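# Insert taper pins into crank shaft collars

## Task

Push a taper pin all the way into the collar of every crank shaft. Each pin seats fully only when entered from one particular side of its hole. A pin counts only if it stays seated on its own once the grippers let go.

## Robot and tools

Robot: two xArm7-style arms, left_arm and right_arm, each with seven revolute joints and a parallel two-finger gripper. Arm bases in the scene frame: left_arm at (-0.026, +0.406, 0) m, quat_wxyz (+1.000, 0, 0, -0.025); right_arm at (+0.048, -0.275, 0) m, quat_wxyz (+1.000, 0, 0, -0.016).

Scene frame: origin on the tabletop midway between the arms, +z up, +x pointing out across the table, +y toward left_arm. The names left and right are labels only and do not match image sides. Gripper fingers extend along the gripper's own +z and close along its y axis. end_effector_position is the point between the pads with fingers shut, roughly 2 cm short of the tips; closing pushes the tips about 10 mm further along +z. Reported hand positions can be off, more so at long reach.

execute_actions(actions, pictures). actions is a list holding one item or nothing.
- Empty list: no command, just returns the state.
- Motion item: {"rows": [[...]], "steps": n}, n from 1 to 15 control steps of 1/30 s (default 15). Up to 15 rows; each row is used for one step and the final row repeats to fill remaining steps.
- Wait item: {"steps": n}, n up to 300, no new command; counts from the previous result, and your own reply time eats into it.
- pictures (boolean) toggles camera images in the result; they are included by default.
A refused call sends nothing to the robot.

Row layout: one flat list of 16 numbers, each in [-1, 1], covering both arms even if only one moves. Positions 1-7 are left_arm joints (waist, shoulder, upper arm roll, elbow, forearm roll, wrist pitch, wrist roll), position 8 is left gripper opening; positions 9-16 are the same for right_arm. Joint entries are offsets, not poses: they are measured from the joint angles in the most recent result that listed them (before any such result in the scene, and for second or later calls in a single reply, from where the arm is when the action begins), never from the previous row. Scale: 1.0 equals 2.036 rad. Sending all zeros therefore pulls the arm back to those reference angles; it is not a pause. The gripper entry is absolute: +1 fully open, -1 closed.

Joint ranges (rad), same order: waist -6.283 to 6.283, shoulder -2.059 to 2.094, upper arm roll -6.283 to 6.283, elbow -0.192 to 3.927, forearm roll -6.283 to 6.283, wrist pitch -1.693 to 3.142, wrist roll -6.283 to 6.283. A call pushing a joint more than 0.010 rad outward past its range is refused. True ends may differ by up to 0.010 rad; a request beyond the true end is clipped there and the result may print "joint sent to its limit" (possibly about an earlier action). Absence of that line does not prove there is room left.

Motion limits: joint targets travel at most 3.14 rad/s, accelerate over 0.16 s, and all joints of an arm are timed to finish together. Each step a target stays within 0.623 rad of the measured angle, and if targets would move the gripper more than 70 mm from where it is, they are pulled back. Between calls the arms keep heading to the last row sent until they nearly stop or a step is HELD; after that only a new action moves them further.

Result lines: the state line gives, per arm, end_effector_position (m), end_effector_quat_wxyz and linear/angular velocities (m/s, rad/s). Joint positions and Joint velocities list each arm's seven joints (rad, rad/s) plus finger-pad gap (m, m/s; 0.084 m fully open). grip_measured is the measured opening on the command scale. "joint command not followed" means the clearance check altered or blocked joint targets on some steps while the rest of the row ran. HELD marks steps where your row was partly or wholly not sent. MOTOR HOT appears from 65 °C; at 80 °C an OVER-TEMPERATURE FAULT brakes that arm until it cools. A TORQUE FAULT (contact torque at a joint's load limit) makes the arm back off slightly, hold for 10 s and drop the rest of the call. Load limits (N m): waist 43.5, shoulder 43.5, upper arm roll 26.1, elbow 26.1, forearm roll 26.1, wrist pitch 17.4, wrist roll 17.4, carried object included.

Gripping: to hold something, command an opening well under grip_measured; the lower, the tighter, up to roughly 24 N per pad for objects up to about 6 cm wide. Fast closing can overshoot that force. Sending grip_measured back still squeezes lightly, less for wide parts, which may slip.

zoom_image(camera, region): camera is cam_high, cam_low, cam_left_wrist or cam_right_wrist; region is [x0, y0, x1, y1] in pixels of that camera's latest 504x504 image, origin top-left, at most 504 by 504. Returns an enlarged view; no motion.

read_manual(section): returns URDF licence texts ("licences"); no motion.

finished_scene(scene): integer number of the current scene; ends and grades it permanently and starts the next one if any. Replying without any tool call ends everything.

Cameras: cam_high (overhead, at about [0.649, 0.051, 1.164]), cam_low (at about [0.006, -1.334, 0.524], looking across), and one wrist camera per arm; calibrations may be slightly off.

Things to avoid: dropping parts or knocking anything off the table (fails the task), arms colliding or pressing on each other, hard shoves, slams and slips. Expect occasional brief tugs on held parts or pushes on loose ones. Time, reply length, smoothness and motor effort all matter, and any arm stop is costly.

Each tool is called after ">>>" as name(argument=value, ...) on one line, values as JSON.

## Session

>>> execute_actions(actions=[])

Scene clock: 0.00 s of 6600.00 s.
left_arm: end_effector_position=(+0.2694, +0.5992, +0.2553) grip_measured=+1.00 end_effector_quat_wxyz=(+0.259, +0.805, +0.000, -0.534) end_effector_velocity=(-0.000, -0.000, -0.000) end_effector_angular_velocity=(-0.001, -0.000, +0.000) | right_arm: end_effector_position=(+0.7383, -0.1938, +0.3362) grip_measured=+1.00 end_effector_quat_wxyz=(+0.306, +0.261, +0.885, +0.235) end_effector_velocity=(+0.000, -0.002, -0.000) end_effector_angular_velocity=(-0.001, +0.000, -0.003)
Joint positions: left_arm=[ 0.581  0.673 -0.018  1.845  0.1    2.441  0.536  0.084] | right_arm=[-0.123  0.26   0.273  1.397  0.346  0.401 -2.752  0.084]
Joint velocities: left_arm=[ 0.     0.    -0.    -0.001 -0.001 -0.     0.001 -0.   ] | right_arm=[ 0.     0.    -0.004 -0.    -0.    -0.     0.    -0.   ]
Motor temperatures (°C, as the motors report them): left_arm=[30 31 32 31 31 34 30] | right_arm=[29 29 31 31 33 30 35]

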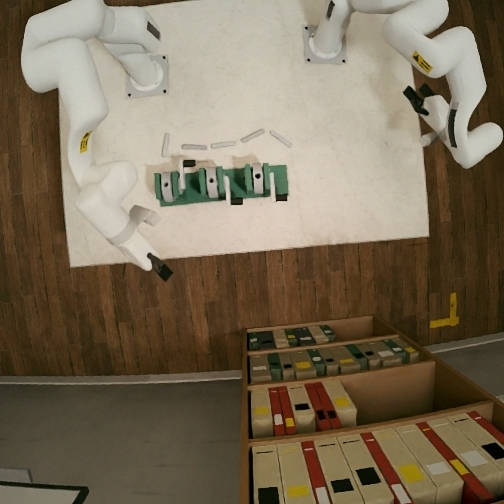

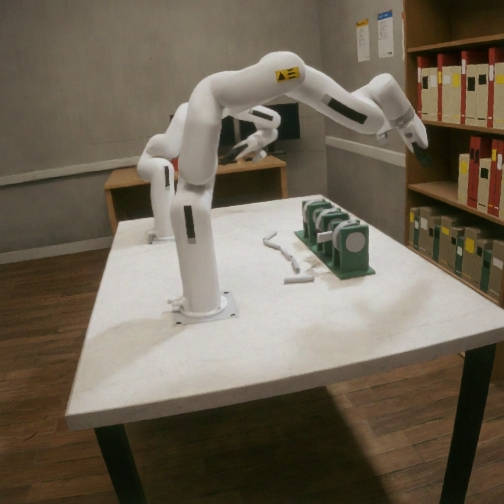

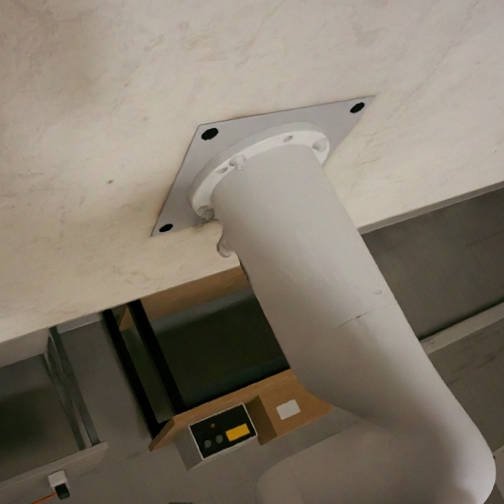

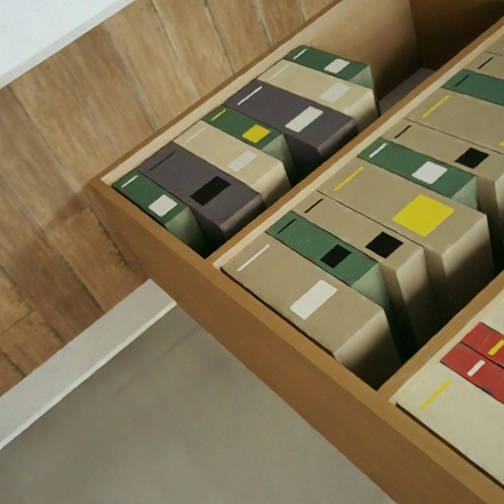

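>>> zoom_image(camera="cam_high", region=[140, 120, 300, 220])

>>> zoom_image(camera="cam_low", region=[250, 190, 390, 300])

Region (140, 120, 300, 220) of cam_high's 504x504 image, scaled by 3.150, with more detail than that image has; it fills the top 315 rows of this view, and the rest is white.

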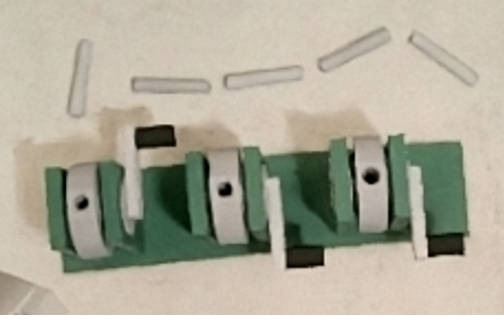

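Region (250, 190, 390, 300) of cam_low's 504x504 image, scaled by 3.600, with more detail than that image has; it fills the top 396 rows of this view, and the rest is white.

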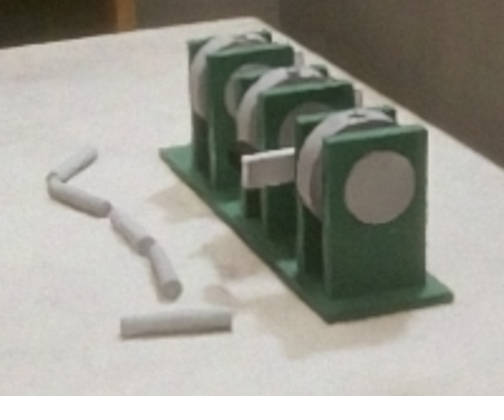

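>>> execute_actions(actions=[{"rows": [[0,0,0,0,0,0,0,1, 0.3014,-0.1875,-0.1341,-0.0173,-0.1699,0.5316,1.0,1]], "steps": 15}], pictures=false)

>>> execute_actions(actions=[{"steps": 45}], pictures=false)

Scene clock: 74.87 s of 6600.00 s.
left_arm: end_effector_position=(+0.2694, +0.5992, +0.2553) grip_measured=+1.00 end_effector_quat_wxyz=(+0.259, +0.805, +0.000, -0.534) end_effector_velocity=(+0.000, +0.000, -0.000) end_effector_angular_velocity=(-0.000, -0.001, -0.000) | right_arm: end_effector_position=(+0.5993, -0.0669, +0.3642) grip_measured=+1.00 end_effector_quat_wxyz=(+0.141, +0.303, +0.926, +0.177) end_effector_velocity=(-0.438, +0.108, -0.032) end_effector_angular_velocity=(-0.188, +1.356, -0.705)
Joint positions: left_arm=[ 0.581  0.673 -0.018  1.845  0.1    2.441  0.536  0.084] | right_arm=[ 0.246  0.03   0.111  1.377  0.139  0.908 -2.246  0.084]
Joint velocities: left_arm=[-0.     0.001  0.     0.     0.    -0.001  0.    -0.   ] | right_arm=[ 0.769 -0.482 -0.341 -0.042 -0.431  1.615  1.617 -0.   ]
Motor temperatures (°C, as the motors report them): left_arm=[30 32 32 33 31 35 30] | right_arm=[29 30 31 36 33 31 35]
Steps of this call (steps 1 to 90: nothing new was sent; then 71.37 s passed at rest; steps 91 to 105: all 15 steps of this action). Readings (joint positions):
91: left_arm=[0.581 0.673 -0.018 1.845 0.100 2.441 0.536] | right_arm=[-0.122 0.260 0.273 1.397 0.345 0.402 -2.752]
92: left_arm=[0.581 0.673 -0.018 1.845 0.100 2.441 0.536] | right_arm=[-0.117 0.257 0.269 1.397 0.342 0.409 -2.745]
94: left_arm=[0.581 0.673 -0.018 1.845 0.100 2.441 0.536] | right_arm=[-0.077 0.233 0.243 1.391 0.317 0.454 -2.699]
98: left_arm=[0.581 0.673 -0.018 1.845 0.100 2.441 0.536] | right_arm=[0.046 0.156 0.200 1.388 0.251 0.587 -2.567]
105: the state above

Scene clock: 76.37 s of 6600.00 s.
left_arm: end_effector_position=(+0.2694, +0.5992, +0.2553) grip_measured=+1.00 end_effector_quat_wxyz=(+0.259, +0.805, +0.000, -0.534) end_effector_velocity=(-0.000, -0.000, -0.000) end_effector_angular_velocity=(-0.001, +0.001, -0.000) | right_arm: end_effector_position=(+0.4432, -0.0795, +0.3602) grip_measured=+1.00 end_effector_quat_wxyz=(+0.000, +0.832, +0.555, +0.000) end_effector_velocity=(+0.000, -0.001, -0.001) end_effector_angular_velocity=(-0.001, +0.002, -0.001)
Joint positions: left_arm=[ 0.581  0.673 -0.018  1.845  0.1    2.441  0.536  0.084] | right_arm=[ 0.491 -0.122  0.     1.362 -0.     1.484 -0.717  0.084]
Joint velocities: left_arm=[-0.     0.    -0.    -0.001  0.    -0.     0.001  0.   ] | right_arm=[ 0.     0.002 -0.002 -0.    -0.    -0.    -0.     0.   ]
Motor temperatures (°C, as the motors report them): left_arm=[30 32 32 33 31 35 30] | right_arm=[29 30 31 36 33 31 35]
Steps of this call (steps 1 to 45: the robot went on to your last target). Readings (joint positions):
1: left_arm=[0.581 0.673 -0.018 1.845 0.100 2.441 0.536] | right_arm=[0.271 0.015 0.100 1.376 0.124 0.963 -2.190]
2: left_arm=[0.581 0.673 -0.018 1.845 0.100 2.441 0.536] | right_arm=[0.295 -0.000 0.090 1.374 0.111 1.018 -2.132]
4: left_arm=[0.581 0.673 -0.018 1.845 0.100 2.441 0.536] | right_arm=[0.339 -0.028 0.069 1.371 0.086 1.124 -2.003]
8: left_arm=[0.581 0.673 -0.018 1.845 0.100 2.441 0.536] | right_arm=[0.419 -0.077 0.032 1.366 0.040 1.314 -1.672]
45: the state above
All arms were judged still, so your last target was given up. Only a new action makes them travel on or press farther. Fingers that are still opening or closing keep moving.

>>> execute_actions(actions=[{"rows": [[0,0,0,0,0,0,0,1, 0,0,0,0,0,0,0.5774,1]], "steps": 15}], pictures=false)

>>> execute_actions(actions=[{"steps": 15}])

Scene clock: 81.47 s of 6600.00 s.
left_arm: end_effector_position=(+0.2694, +0.5992, +0.2553) grip_measured=+1.00 end_effector_quat_wxyz=(+0.259, +0.805, +0.000, -0.534) end_effector_velocity=(-0.000, -0.000, -0.000) end_effector_angular_velocity=(-0.000, -0.000, +0.000) | right_arm: end_effector_position=(+0.4432, -0.0796, +0.3602) grip_measured=+1.00 end_effector_quat_wxyz=(+0.000, +0.996, +0.093, +0.000) end_effector_velocity=(-0.000, +0.001, +0.000) end_effector_angular_velocity=(+0.001, -0.002, -2.003)
Joint positions: left_arm=[ 0.581  0.673 -0.018  1.845  0.1    2.441  0.536  0.084] | right_arm=[ 0.491 -0.122  0.     1.362 -0.     1.484  0.272  0.084]
Joint velocities: left_arm=[ 0. -0. -0. -0. -0. -0.  0.  0.] | right_arm=[ 0.    -0.001  0.001  0.    -0.    -0.001  2.005 -0.   ]
Motor temperatures (°C, as the motors report them): left_arm=[30 32 32 33 31 35 30] | right_arm=[29 30 31 36 33 31 35]
Steps of this call (steps 1 to 90: nothing new was sent; then 1.60 s passed at rest; steps 91 to 105: all 15 steps of this action). Readings (joint positions):
91: left_arm=[0.581 0.673 -0.018 1.845 0.100 2.441 0.536] | right_arm=[0.491 -0.122 0.000 1.362 -0.000 1.484 -0.716]
92: left_arm=[0.581 0.673 -0.018 1.845 0.100 2.441 0.536] | right_arm=[0.491 -0.122 0.000 1.362 -0.000 1.484 -0.709]
94: left_arm=[0.581 0.673 -0.018 1.845 0.100 2.441 0.536] | right_arm=[0.491 -0.122 0.000 1.362 -0.000 1.484 -0.659]
98: left_arm=[0.581 0.673 -0.018 1.845 0.100 2.441 0.536] | right_arm=[0.491 -0.122 0.000 1.362 -0.000 1.484 -0.375]
105: the state above

Scene clock: 81.97 s of 6600.00 s.
left_arm: end_effector_position=(+0.2694, +0.5992, +0.2553) grip_measured=+1.00 end_effector_quat_wxyz=(+0.259, +0.805, +0.000, -0.534) end_effector_velocity=(+0.000, +0.000, -0.000) end_effector_angular_velocity=(+0.001, +0.001, -0.000) | right_arm: end_effector_position=(+0.4432, -0.0795, +0.3602) grip_measured=+1.00 end_effector_quat_wxyz=(+0.000, +1.000, +0.001, +0.000) end_effector_velocity=(+0.000, +0.000, +0.000) end_effector_angular_velocity=(-0.000, -0.000, -0.010)
Joint positions: left_arm=[ 0.581  0.673 -0.018  1.845  0.1    2.441  0.536  0.084] | right_arm=[ 0.491 -0.122  0.     1.362 -0.     1.484  0.458  0.084]
Joint velocities: left_arm=[ 0.     0.001  0.     0.001  0.001  0.     0.    -0.   ] | right_arm=[-0.    0.    0.    0.   -0.   -0.    0.01 -0.  ]
Motor temperatures (°C, as the motors report them): left_arm=[30 32 32 33 31 35 30] | right_arm=[29 30 31 36 33 31 35]
Steps of this call (steps 1 to 15: the robot went on to your last target). Readings (joint positions):
1: left_arm=[0.581 0.673 -0.018 1.845 0.100 2.441 0.536] | right_arm=[0.491 -0.122 0.000 1.362 -0.000 1.484 0.331]
2: left_arm=[0.581 0.673 -0.018 1.845 0.100 2.441 0.536] | right_arm=[0.491 -0.122 0.000 1.362 -0.000 1.484 0.372]
4: left_arm=[0.581 0.673 -0.018 1.845 0.100 2.441 0.536] | right_arm=[0.491 -0.122 0.000 1.362 -0.000 1.484 0.418]
8: left_arm=[0.581 0.673 -0.018 1.845 0.100 2.441 0.536] | right_arm=[0.491 -0.122 0.000 1.362 -0.000 1.484 0.449]
15: the state above
camera_calibration (this result's frames):
cam_left_wrist: T_world_to_cam=[[0.29023, -0.861466, 0.416705, 0.365725], [-0.447112, 0.262926, 0.854963, -0.185245], [-0.846084, -0.43445, -0.308863, 0.698369], [0, 0, 0, 1]] pos_world=[0.401909, 0.667171, 0.221678]
cam_right_wrist: T_world_to_cam=[[-0.0000059874, -0.999799, 0.0200268, -0.0562317], [-0.999986, 0.000111144, 0.00524969, 0.511973], [-0.00525087, -0.0200265, -0.999786, 0.4947], [0, 0, 0, 1]] pos_world=[0.514563, -0.0463702, 0.493032]

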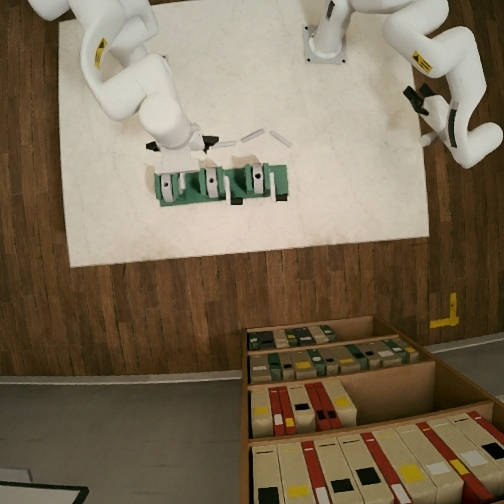

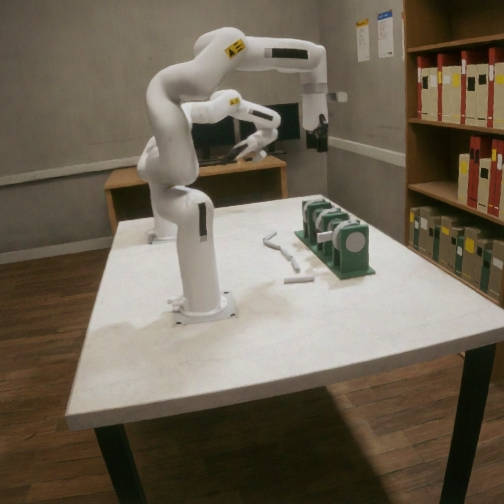

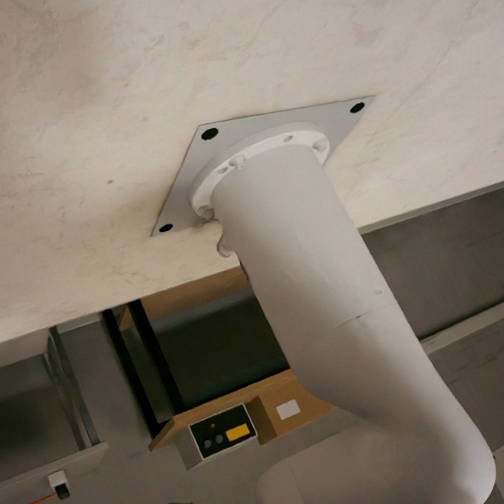

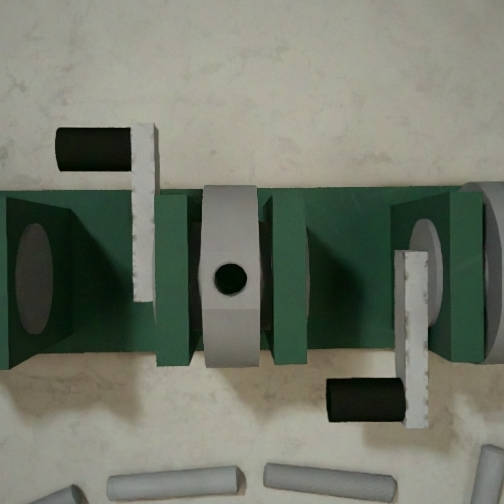

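>>> zoom_image(camera="cam_right_wrist", region=[150, 200, 310, 360])

>>> zoom_image(camera="cam_right_wrist", region=[40, 400, 504, 504])

Region (150, 200, 310, 360) of cam_right_wrist's 504x504 image, scaled by 3.150, with more detail than that image has.

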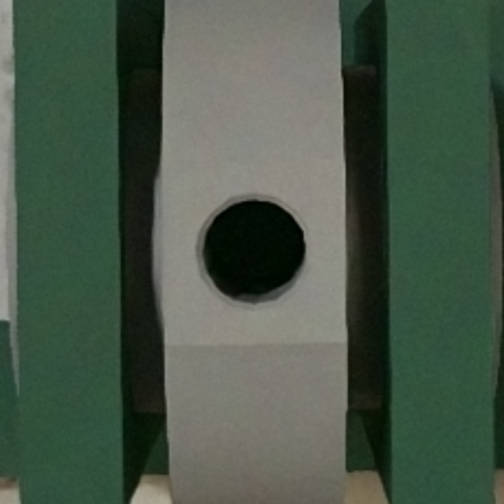

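Region (40, 400, 504, 504) of cam_right_wrist's 504x504 image, scaled by 1.086, with more detail than that image has; it fills the top 113 rows of this view, and the rest is white.

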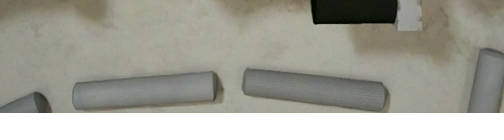

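>>> execute_actions(actions=[{"rows": [[-0.5663,-0.1417,0.0088,0.0759,-0.0491,-0.4057,-0.5688,1, -0.1665,-0.0800,0,-0.0786,0,0.0015,-0.166,1]], "steps": 15}], pictures=false)

>>> execute_actions(actions=[{"steps": 20}])

Scene clock: 113.80 s of 6600.00 s.
left_arm: end_effector_position=(+0.4111, +0.4829, +0.2638) grip_measured=+1.00 end_effector_quat_wxyz=(+0.028, +0.941, -0.004, -0.338) end_effector_velocity=(+0.258, -0.360, +0.057) end_effector_angular_velocity=(+0.617, -0.975, -0.205) | right_arm: end_effector_position=(+0.4386, -0.2239, +0.3605) grip_measured=+1.00 end_effector_quat_wxyz=(-0.000, +1.000, -0.001, +0.001) end_effector_velocity=(-0.016, -0.013, -0.011) end_effector_angular_velocity=(-0.012, +0.020, +0.103)
Joint positions: left_arm=[ 0.203  0.534 -0.011  1.92   0.052  2.076  0.159  0.084] | right_arm=[ 0.162 -0.28  -0.001  1.208 -0.     1.487  0.132  0.084]
Joint velocities: left_arm=[-0.86  -0.221  0.015  0.117 -0.077 -0.681 -0.854 -0.   ] | right_arm=[-0.1   -0.046  0.065 -0.069  0.009 -0.002 -0.141 -0.   ]
Motor temperatures (°C, as the motors report them): left_arm=[30 32 32 34 31 35 30] | right_arm=[29 29 31 36 33 31 35]
Steps of this call (steps 1 to 15: the robot went on to your last target; steps 16 to 90: nothing new was sent; then 28.33 s passed at rest; steps 91 to 105: all 15 steps of this action). Readings (joint positions):
91: left_arm=[0.581 0.673 -0.018 1.845 0.100 2.440 0.536] | right_arm=[0.490 -0.122 0.000 1.362 -0.000 1.484 0.458]
92: left_arm=[0.576 0.671 -0.016 1.846 0.099 2.434 0.529] | right_arm=[0.485 -0.124 0.002 1.359 0.000 1.483 0.451]
94: left_arm=[0.538 0.654 -0.008 1.854 0.093 2.388 0.483] | right_arm=[0.441 -0.145 0.008 1.336 0.001 1.484 0.404]
98: left_arm=[0.408 0.598 -0.014 1.887 0.074 2.265 0.361] | right_arm=[0.303 -0.211 -0.003 1.274 -0.000 1.485 0.272]
105: the state above

Scene clock: 114.47 s of 6600.00 s.
left_arm: end_effector_position=(+0.4720, +0.1979, +0.3219) grip_measured=+1.00 end_effector_quat_wxyz=(-0.043, +0.995, -0.002, -0.085) end_effector_velocity=(-0.054, -0.447, +0.119) end_effector_angular_velocity=(-0.171, -0.664, -0.003) | right_arm: end_effector_position=(+0.4374, -0.2277, +0.3599) grip_measured=+1.00 end_effector_quat_wxyz=(+0.000, +1.000, +0.000, -0.000) end_effector_velocity=(-0.000, -0.000, +0.001) end_effector_angular_velocity=(+0.001, -0.003, +0.002)
Joint positions: left_arm=[-0.35   0.426 -0.003  1.978  0.014  1.741 -0.397  0.084] | right_arm=[ 0.152 -0.285  0.     1.202 -0.     1.487  0.12   0.084]
Joint velocities: left_arm=[-0.785 -0.145  0.011  0.077 -0.051 -0.445 -0.792  0.   ] | right_arm=[ 0.001 -0.003 -0.002 -0.     0.    -0.    -0.003  0.   ]
Motor temperatures (°C, as the motors report them): left_arm=[30 32 32 34 31 35 30] | right_arm=[29 29 31 36 33 31 35]
Steps of this call (steps 1 to 20: the robot went on to your last target). Readings (joint positions):
1: left_arm=[0.175 0.527 -0.010 1.924 0.050 2.054 0.130] | right_arm=[0.160 -0.281 0.001 1.206 -0.000 1.487 0.129]
2: left_arm=[0.146 0.520 -0.010 1.928 0.047 2.033 0.101] | right_arm=[0.158 -0.282 0.002 1.205 0.000 1.487 0.126]
4: left_arm=[0.089 0.507 -0.009 1.934 0.043 1.994 0.044] | right_arm=[0.156 -0.283 0.002 1.203 0.000 1.487 0.123]
8: left_arm=[-0.024 0.485 -0.007 1.946 0.035 1.926 -0.069] | right_arm=[0.153 -0.284 0.001 1.202 0.000 1.487 0.121]
20: the state above
camera_calibration (this result's frames):
cam_left_wrist: T_world_to_cam=[[-0.00514163, -0.997291, -0.0733748, 0.257528], [-0.989129, -0.00571147, 0.146941, 0.490858], [-0.146962, 0.0733326, -0.98642, 0.503639], [0, 0, 0, 1]] pos_world=[0.560861, 0.222701, 0.443568]
cam_right_wrist: T_world_to_cam=[[-0.000872626, -0.999796, 0.0201607, -0.204033], [-0.999984, 0.000983652, 0.00549783, 0.506318], [-0.00551654, -0.0201555, -0.999782, 0.491498], [0, 0, 0, 1]] pos_world=[0.508844, -0.194583, 0.49272]

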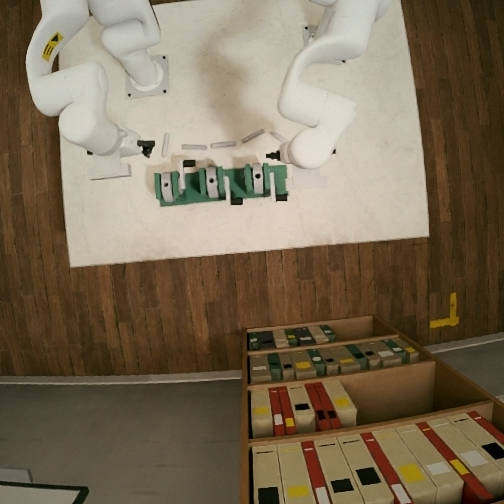

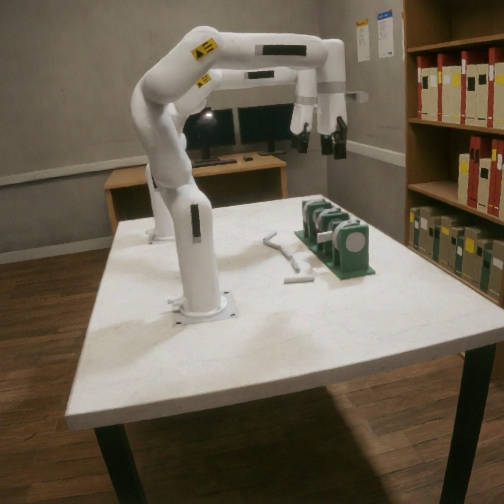

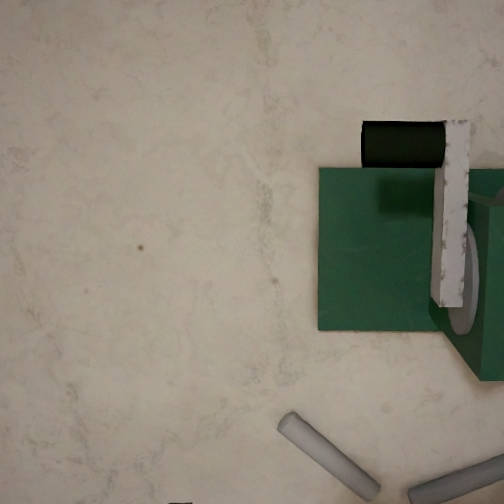

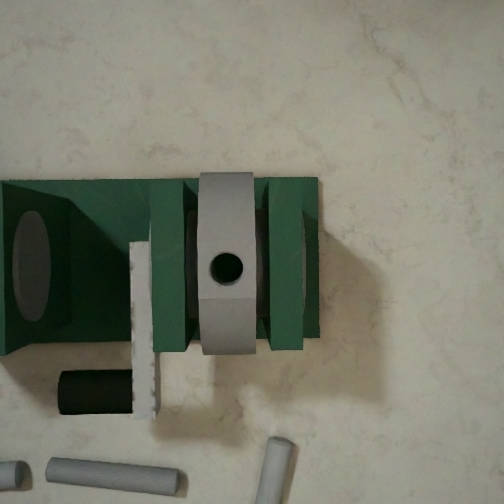

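>>> execute_actions(actions=[])

>>> zoom_image(camera="cam_right_wrist", region=[150, 190, 310, 350])

>>> zoom_image(camera="cam_left_wrist", region=[170, 190, 330, 350])

Scene clock: 117.73 s of 6600.00 s.
left_arm: end_effector_position=(+0.4397, +0.0720, +0.3601) grip_measured=+1.00 end_effector_quat_wxyz=(+0.000, +1.000, -0.000, +0.000) end_effector_velocity=(+0.000, -0.000, +0.001) end_effector_angular_velocity=(-0.002, -0.002, +0.001) | right_arm: end_effector_position=(+0.4374, -0.2277, +0.3599) grip_measured=+1.00 end_effector_quat_wxyz=(+0.000, +1.000, +0.000, +0.000) end_effector_velocity=(+0.000, -0.000, +0.000) end_effector_angular_velocity=(+0.001, -0.001, -0.000)
Joint positions: left_arm=[-0.572  0.384 -0.     2.     0.     1.615 -0.622  0.084] | right_arm=[ 0.152 -0.285  0.     1.202 -0.     1.487  0.12   0.084]
Joint velocities: left_arm=[-0.    -0.     0.     0.003 -0.     0.    -0.001  0.   ] | right_arm=[ 0.001 -0.    -0.001 -0.     0.    -0.001  0.     0.   ]
Motor temperatures (°C, as the motors report them): left_arm=[30 32 32 34 31 35 30] | right_arm=[29 29 31 36 33 31 35]
Steps of this call (steps 1 to 30: the robot went on to your last target; steps 31 to 90: nothing new was sent; then 0.27 s passed at rest). Readings (joint positions):
1: left_arm=[-0.376 0.421 -0.003 1.980 0.013 1.727 -0.424] | right_arm=[0.152 -0.285 0.000 1.202 -0.000 1.487 0.120]
2: left_arm=[-0.402 0.416 -0.003 1.983 0.011 1.712 -0.450] | right_arm=[0.152 -0.285 0.000 1.202 -0.000 1.487 0.120]
4: left_arm=[-0.454 0.406 -0.002 1.988 0.008 1.682 -0.502] | right_arm=[0.152 -0.285 0.000 1.202 -0.000 1.487 0.120]
8: left_arm=[-0.544 0.389 -0.004 1.998 0.002 1.633 -0.590] | right_arm=[0.152 -0.285 0.000 1.202 -0.000 1.487 0.120]
90: the state above
All arms were judged still, so your last target was given up. Only a new action makes them travel on or press farther. Fingers that are still opening or closing keep moving.
camera_calibration (this result's frames):
cam_left_wrist: T_world_to_cam=[[0.00397699, -0.999913, 0.0125906, 0.0998233], [-0.999752, -0.0042514, -0.0218435, 0.517893], [0.0218951, -0.0125006, -0.999682, 0.482492], [0, 0, 0, 1]] pos_world=[0.506803, 0.108048, 0.492395]
cam_right_wrist: T_world_to_cam=[[-0.0010225, -0.999797, 0.0201462, -0.204031], [-0.999984, 0.00113277, 0.00546282, 0.506364], [-0.00548453, -0.0201403, -0.999782, 0.491501], [0, 0, 0, 1]] pos_world=[0.508843, -0.194664, 0.492738]

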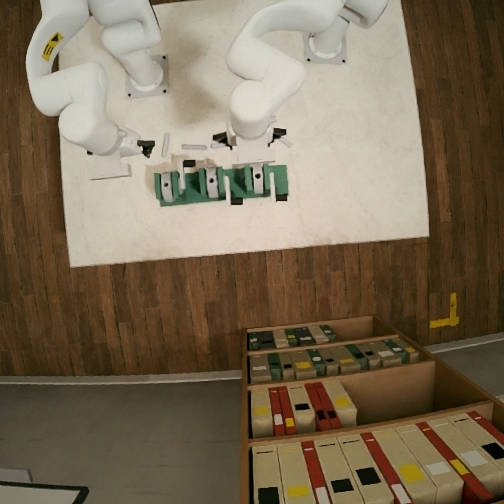

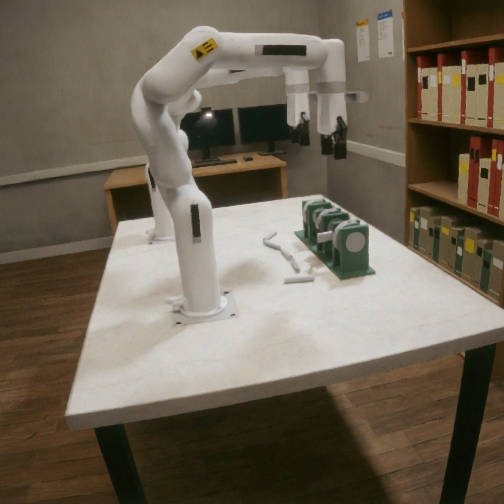

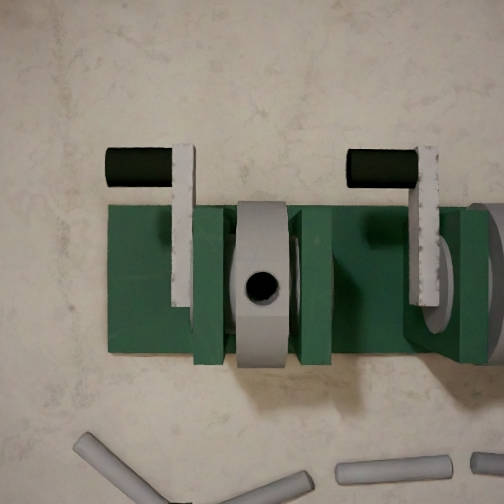

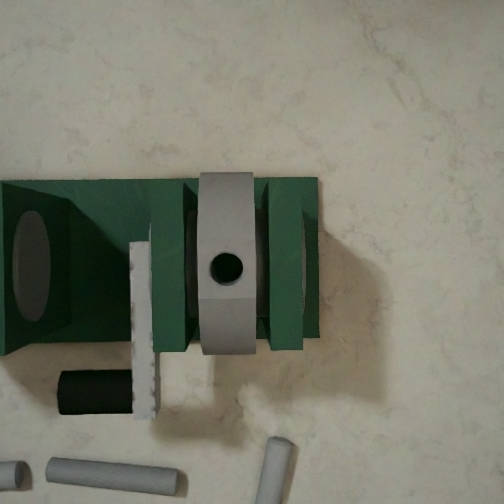

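Region (150, 190, 310, 350) of cam_right_wrist's 504x504 image, scaled by 3.150, with more detail than that image has.

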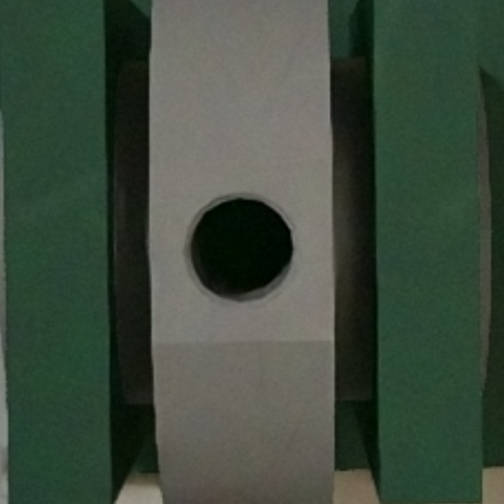

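Region (170, 190, 330, 350) of cam_left_wrist's 504x504 image, scaled by 3.150, with more detail than that image has.

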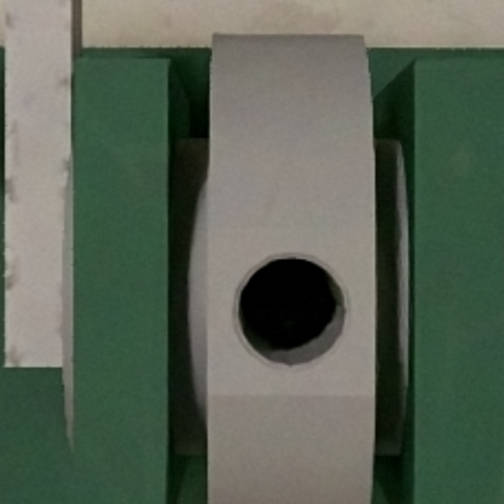

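>>> execute_actions(actions=[{"rows": [[-0.1017,-0.1744,0,-0.3575,0,-0.1826,-0.1017,1, 0.1614,-0.1965,0,-0.2724,0,-0.076,0.1614,1]], "steps": 15}], pictures=false)

>>> execute_actions(actions=[{"steps": 20}])

Scene clock: 142.37 s of 6600.00 s.
left_arm: end_effector_position=(+0.3170, +0.0452, +0.2815) grip_measured=+1.00 end_effector_quat_wxyz=(-0.000, +1.000, -0.002, -0.000) end_effector_velocity=(-0.224, +0.014, -0.160) end_effector_angular_velocity=(+0.058, +0.059, -0.045) | right_arm: end_effector_position=(+0.3134, -0.1555, +0.2788) grip_measured=+1.00 end_effector_quat_wxyz=(+0.001, +1.000, +0.002, -0.001) end_effector_velocity=(-0.146, +0.043, -0.123) end_effector_angular_velocity=(-0.010, +0.022, -0.000)
Joint positions: left_arm=[-0.759  0.066 -0.002  1.349 -0.     1.284 -0.807  0.084] | right_arm=[ 0.453 -0.651  0.002  0.693  0.     1.347  0.419  0.084]
Joint velocities: left_arm=[-0.278 -0.455 -0.027 -0.988 -0.002 -0.45  -0.259 -0.   ] | right_arm=[ 0.346 -0.413 -0.003 -0.598 -0.001 -0.16   0.343  0.   ]
Motor temperatures (°C, as the motors report them): left_arm=[30 32 32 34 31 35 30] | right_arm=[29 29 31 36 33 30 35]
Steps of this call (steps 1 to 90: nothing new was sent; then 21.13 s passed at rest; steps 91 to 105: all 15 steps of this action). Readings (joint positions):
91: left_arm=[-0.572 0.384 -0.000 1.999 0.000 1.615 -0.622] | right_arm=[0.152 -0.285 0.000 1.202 -0.000 1.486 0.120]
92: left_arm=[-0.573 0.381 0.000 1.993 0.000 1.610 -0.624] | right_arm=[0.155 -0.289 -0.001 1.196 -0.000 1.484 0.124]
94: left_arm=[-0.587 0.354 0.003 1.943 0.001 1.580 -0.641] | right_arm=[0.183 -0.323 -0.004 1.148 -0.001 1.470 0.154]
98: left_arm=[-0.659 0.235 -0.002 1.721 -0.000 1.461 -0.707] | right_arm=[0.288 -0.450 0.002 0.973 0.000 1.423 0.256]
105: the state above

Scene clock: 143.03 s of 6600.00 s.
left_arm: end_effector_position=(+0.3023, +0.0477, +0.2697) grip_measured=+1.00 end_effector_quat_wxyz=(-0.000, +1.000, -0.000, -0.000) end_effector_velocity=(-0.001, -0.000, -0.001) end_effector_angular_velocity=(+0.001, +0.001, -0.001) | right_arm: end_effector_position=(+0.3030, -0.1522, +0.2701) grip_measured=+1.00 end_effector_quat_wxyz=(+0.000, +1.000, +0.000, +0.000) end_effector_velocity=(-0.001, -0.000, -0.000) end_effector_angular_velocity=(-0.000, +0.000, +0.000)
Joint positions: left_arm=[-0.779  0.03  -0.     1.272  0.     1.243 -0.829  0.084] | right_arm=[ 0.48  -0.684  0.     0.648 -0.     1.332  0.449  0.084]
Joint velocities: left_arm=[-0.001  0.    -0.001 -0.002 -0.    -0.001 -0.001  0.   ] | right_arm=[ 0.001 -0.002 -0.    -0.002 -0.    -0.     0.    -0.   ]
Motor temperatures (°C, as the motors report them): left_arm=[30 32 32 34 31 35 30] | right_arm=[29 29 31 36 33 30 35]
Steps of this call (steps 1 to 20: the robot went on to your last target). Readings (joint positions):
1: left_arm=[-0.766 0.054 -0.003 1.323 -0.000 1.271 -0.814] | right_arm=[0.462 -0.662 0.001 0.678 0.000 1.342 0.428]
2: left_arm=[-0.771 0.046 -0.003 1.306 -0.000 1.262 -0.818] | right_arm=[0.468 -0.669 0.001 0.668 -0.000 1.339 0.435]
4: left_arm=[-0.775 0.037 -0.001 1.289 0.000 1.252 -0.824] | right_arm=[0.474 -0.677 -0.000 0.659 -0.000 1.335 0.442]
8: left_arm=[-0.777 0.032 0.001 1.277 0.000 1.245 -0.827] | right_arm=[0.478 -0.682 -0.001 0.651 -0.000 1.332 0.447]
20: the state above
camera_calibration (this result's frames):
cam_left_wrist: T_world_to_cam=[[0.00416316, -0.999921, 0.0118488, 0.0773816], [-0.999764, -0.00441471, -0.0212834, 0.37827], [0.021334, -0.0117574, -0.999703, 0.395026], [0, 0, 0, 1]] pos_world=[0.369431, 0.0836899, 0.402042]
cam_right_wrist: T_world_to_cam=[[-0.00117586, -0.999798, 0.0200505, -0.126762], [-0.999986, 0.00128055, 0.00520901, 0.372399], [-0.00523363, -0.020044, -0.999785, 0.402414], [0, 0, 0, 1]] pos_world=[0.374351, -0.119147, 0.402929]

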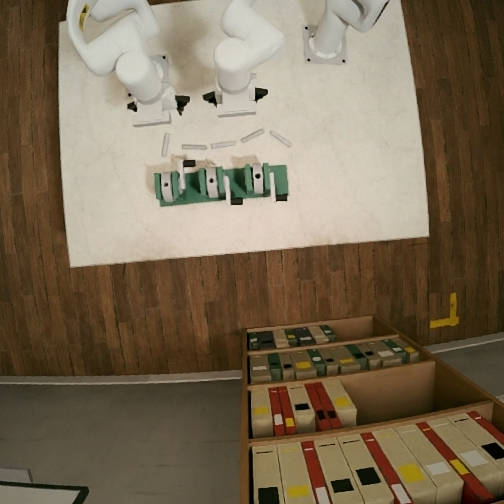

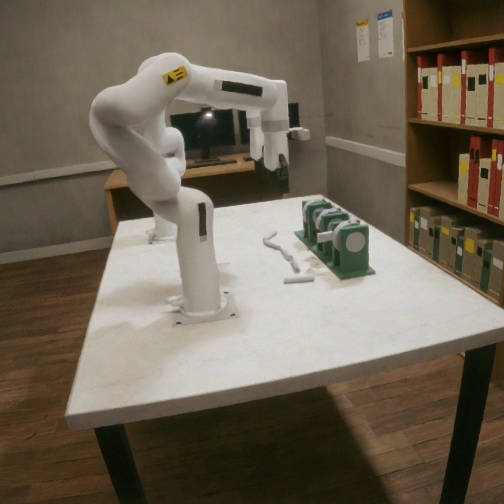

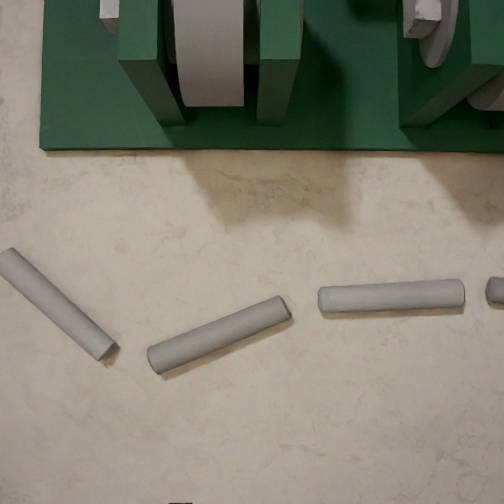

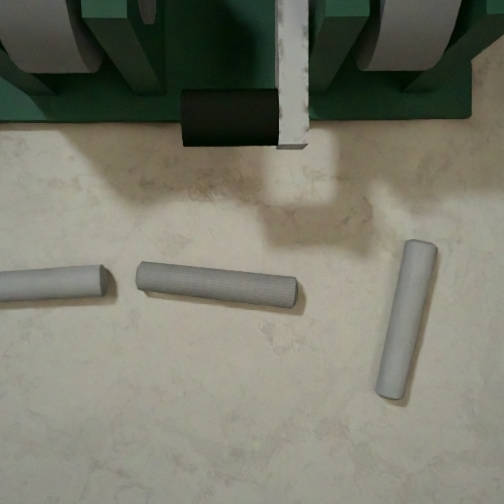

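>>> zoom_image(camera="cam_right_wrist", region=[0, 220, 320, 340])

>>> zoom_image(camera="cam_right_wrist", region=[320, 230, 500, 410])

>>> zoom_image(camera="cam_left_wrist", region=[0, 230, 300, 390])

>>> zoom_image(camera="cam_left_wrist", region=[290, 250, 504, 350])

Region (0, 220, 320, 340) of cam_right_wrist's 504x504 image, scaled by 1.575, with more detail than that image has; it fills the top 189 rows of this view, and the rest is white.

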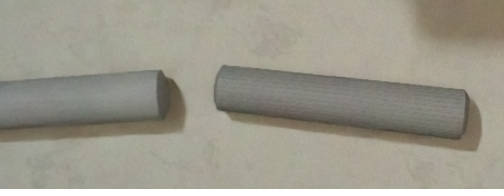

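Region (320, 230, 500, 410) of cam_right_wrist's 504x504 image, scaled by 2.800, with more detail than that image has.

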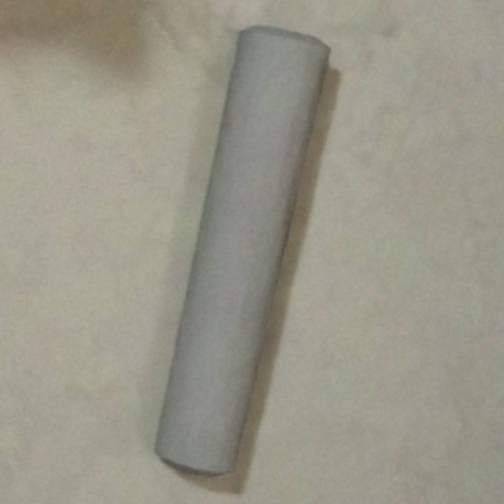

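Region (0, 230, 300, 390) of cam_left_wrist's 504x504 image, scaled by 1.680, with more detail than that image has; it fills the top 269 rows of this view, and the rest is white.

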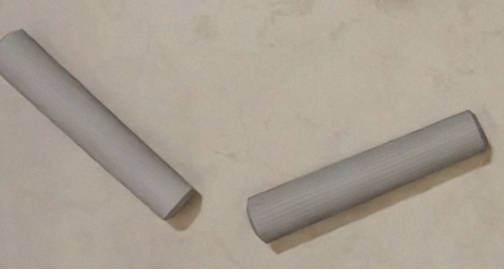

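Region (290, 250, 504, 350) of cam_left_wrist's 504x504 image, scaled by 2.355, with more detail than that image has; it fills the top 236 rows of this view, and the rest is white.

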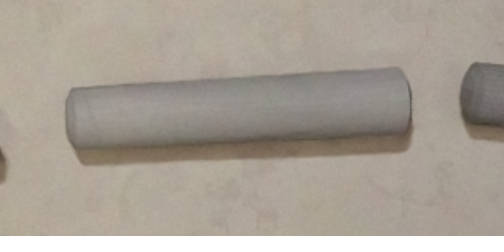

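>>> execute_actions(actions=[{"rows": [[0.2219,0.2866,0,0.304,0,0.0169,0.9934,1, -0.0272,0.2606,0,0.1076,0,-0.153,0.7438,1]], "steps": 15}], pictures=false)

>>> execute_actions(actions=[{"steps": 30}])

Scene clock: 262.03 s of 6600.00 s.
left_arm: end_effector_position=(+0.4702, +0.0987, +0.2377) grip_measured=+1.00 end_effector_quat_wxyz=(-0.000, +0.993, -0.119, -0.000) end_effector_velocity=(+0.334, +0.186, -0.102) end_effector_angular_velocity=(+0.001, +0.003, -1.080) | right_arm: end_effector_position=(+0.4161, -0.1193, +0.2117) grip_measured=+1.00 end_effector_quat_wxyz=(+0.001, +0.888, -0.460, -0.001) end_effector_velocity=(+0.135, +0.030, -0.113) end_effector_angular_velocity=(-0.014, +0.006, -3.048)
Joint positions: left_arm=[-0.505  0.383  0.001  1.646  0.     1.264 -0.315  0.084] | right_arm=[ 0.432 -0.218 -0.     0.838 -0.     1.06   1.355  0.084]
Joint velocities: left_arm=[0.572 0.736 0.    0.778 0.    0.044 1.652 0.   ] | right_arm=[-0.063  0.588  0.001  0.234  0.    -0.342  2.986 -0.   ]
Motor temperatures (°C, as the motors report them): left_arm=[30 32 32 35 31 35 30] | right_arm=[29 29 31 37 33 30 35]
Steps of this call (steps 1 to 15: the robot went on to your last target; steps 16 to 90: nothing new was sent; then 115.50 s passed at rest; steps 91 to 105: all 15 steps of this action). Readings (joint positions):
91: left_arm=[-0.778 0.030 -0.000 1.272 0.000 1.243 -0.828] | right_arm=[0.480 -0.684 0.000 0.648 -0.000 1.332 0.449]
92: left_arm=[-0.775 0.034 -0.002 1.278 -0.000 1.244 -0.821] | right_arm=[0.480 -0.680 0.000 0.650 -0.000 1.329 0.456]
94: left_arm=[-0.745 0.075 -0.007 1.325 -0.000 1.247 -0.774] | right_arm=[0.475 -0.640 0.000 0.668 -0.000 1.304 0.507]
98: left_arm=[-0.650 0.197 0.000 1.449 0.000 1.253 -0.634] | right_arm=[0.457 -0.462 0.000 0.740 -0.000 1.201 0.738]
105: the state above

Scene clock: 263.03 s of 6600.00 s.
left_arm: end_effector_position=(+0.5668, +0.1710, +0.2004) grip_measured=+1.00 end_effector_quat_wxyz=(-0.000, +0.707, -0.707, +0.000) end_effector_velocity=(+0.001, +0.001, -0.000) end_effector_angular_velocity=(+0.000, -0.001, -0.008) | right_arm: end_effector_position=(+0.4321, -0.1155, +0.2001) grip_measured=+1.00 end_effector_quat_wxyz=(-0.000, +0.708, -0.707, +0.000) end_effector_velocity=(-0.000, +0.000, -0.000) end_effector_angular_velocity=(+0.000, +0.001, -0.002)
Joint positions: left_arm=[-0.327  0.613 -0.     1.891  0.     1.278  1.193  0.084] | right_arm=[ 0.425 -0.154  0.     0.867 -0.     1.02   1.963  0.084]
Joint velocities: left_arm=[ 0.001  0.002  0.001  0.002  0.    -0.     0.01   0.   ] | right_arm=[ 0.001  0.001 -0.001 -0.     0.001  0.     0.002  0.   ]
Motor temperatures (°C, as the motors report them): left_arm=[30 32 32 35 31 35 30] | right_arm=[29 29 31 37 33 30 35]
Steps of this call (steps 1 to 30: the robot went on to your last target). Readings (joint positions):
1: left_arm=[-0.486 0.407 0.001 1.672 0.000 1.265 -0.258] | right_arm=[0.430 -0.201 -0.000 0.845 -0.000 1.050 1.456]
2: left_arm=[-0.468 0.431 0.001 1.697 0.000 1.267 -0.196] | right_arm=[0.428 -0.188 -0.000 0.851 -0.000 1.042 1.555]
4: left_arm=[-0.433 0.476 0.001 1.745 0.000 1.269 -0.058] | right_arm=[0.427 -0.172 -0.000 0.859 -0.000 1.032 1.732]
8: left_arm=[-0.372 0.555 0.001 1.828 0.000 1.274 0.294] | right_arm=[0.425 -0.159 0.000 0.865 -0.000 1.023 1.911]
30: the state above
camera_calibration (this result's frames):
cam_left_wrist: T_world_to_cam=[[-0.999913, -0.00526475, 0.012075, 0.5993], [-0.00552982, 0.999742, -0.0220249, -0.0932487], [-0.011956, -0.0220898, -0.999684, 0.342209], [0, 0, 0, 1]] pos_world=[0.602823, 0.103939, 0.33281]
cam_right_wrist: T_world_to_cam=[[-0.999805, -0.000200574, 0.0197423, 0.458516], [-0.0000921113, 0.999985, 0.00549469, 0.185132], [-0.0197431, 0.0054918, -0.99979, 0.343134], [0, 0, 0, 1]] pos_world=[0.465218, -0.186921, 0.332992]

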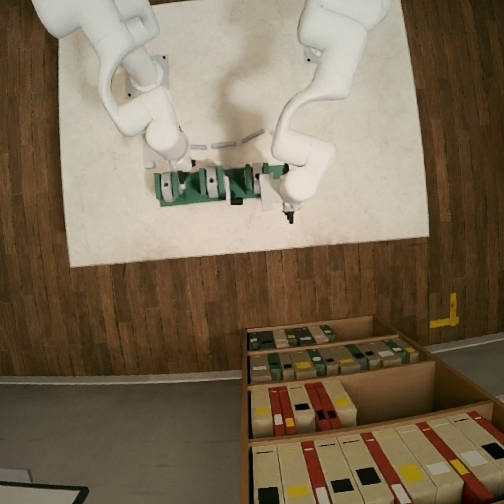

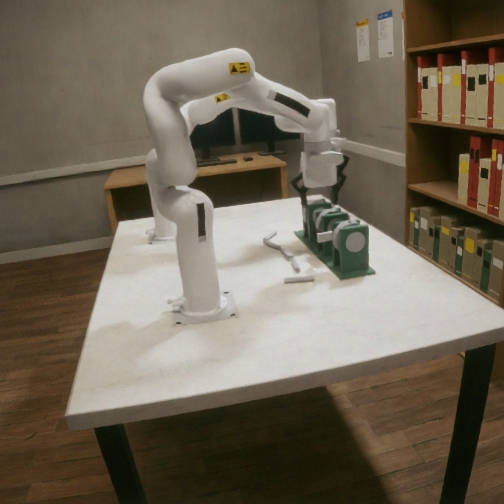

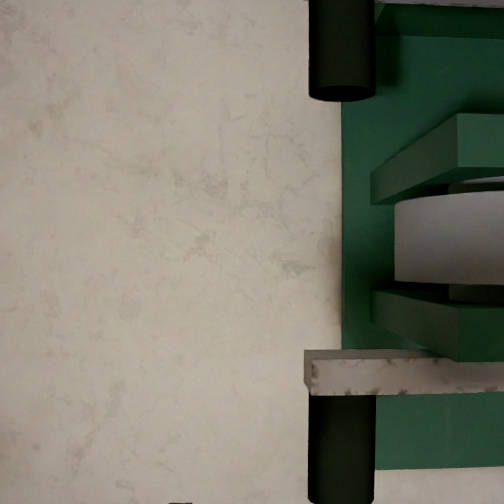

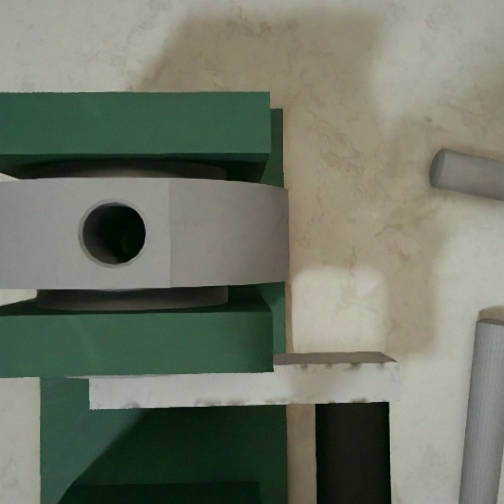

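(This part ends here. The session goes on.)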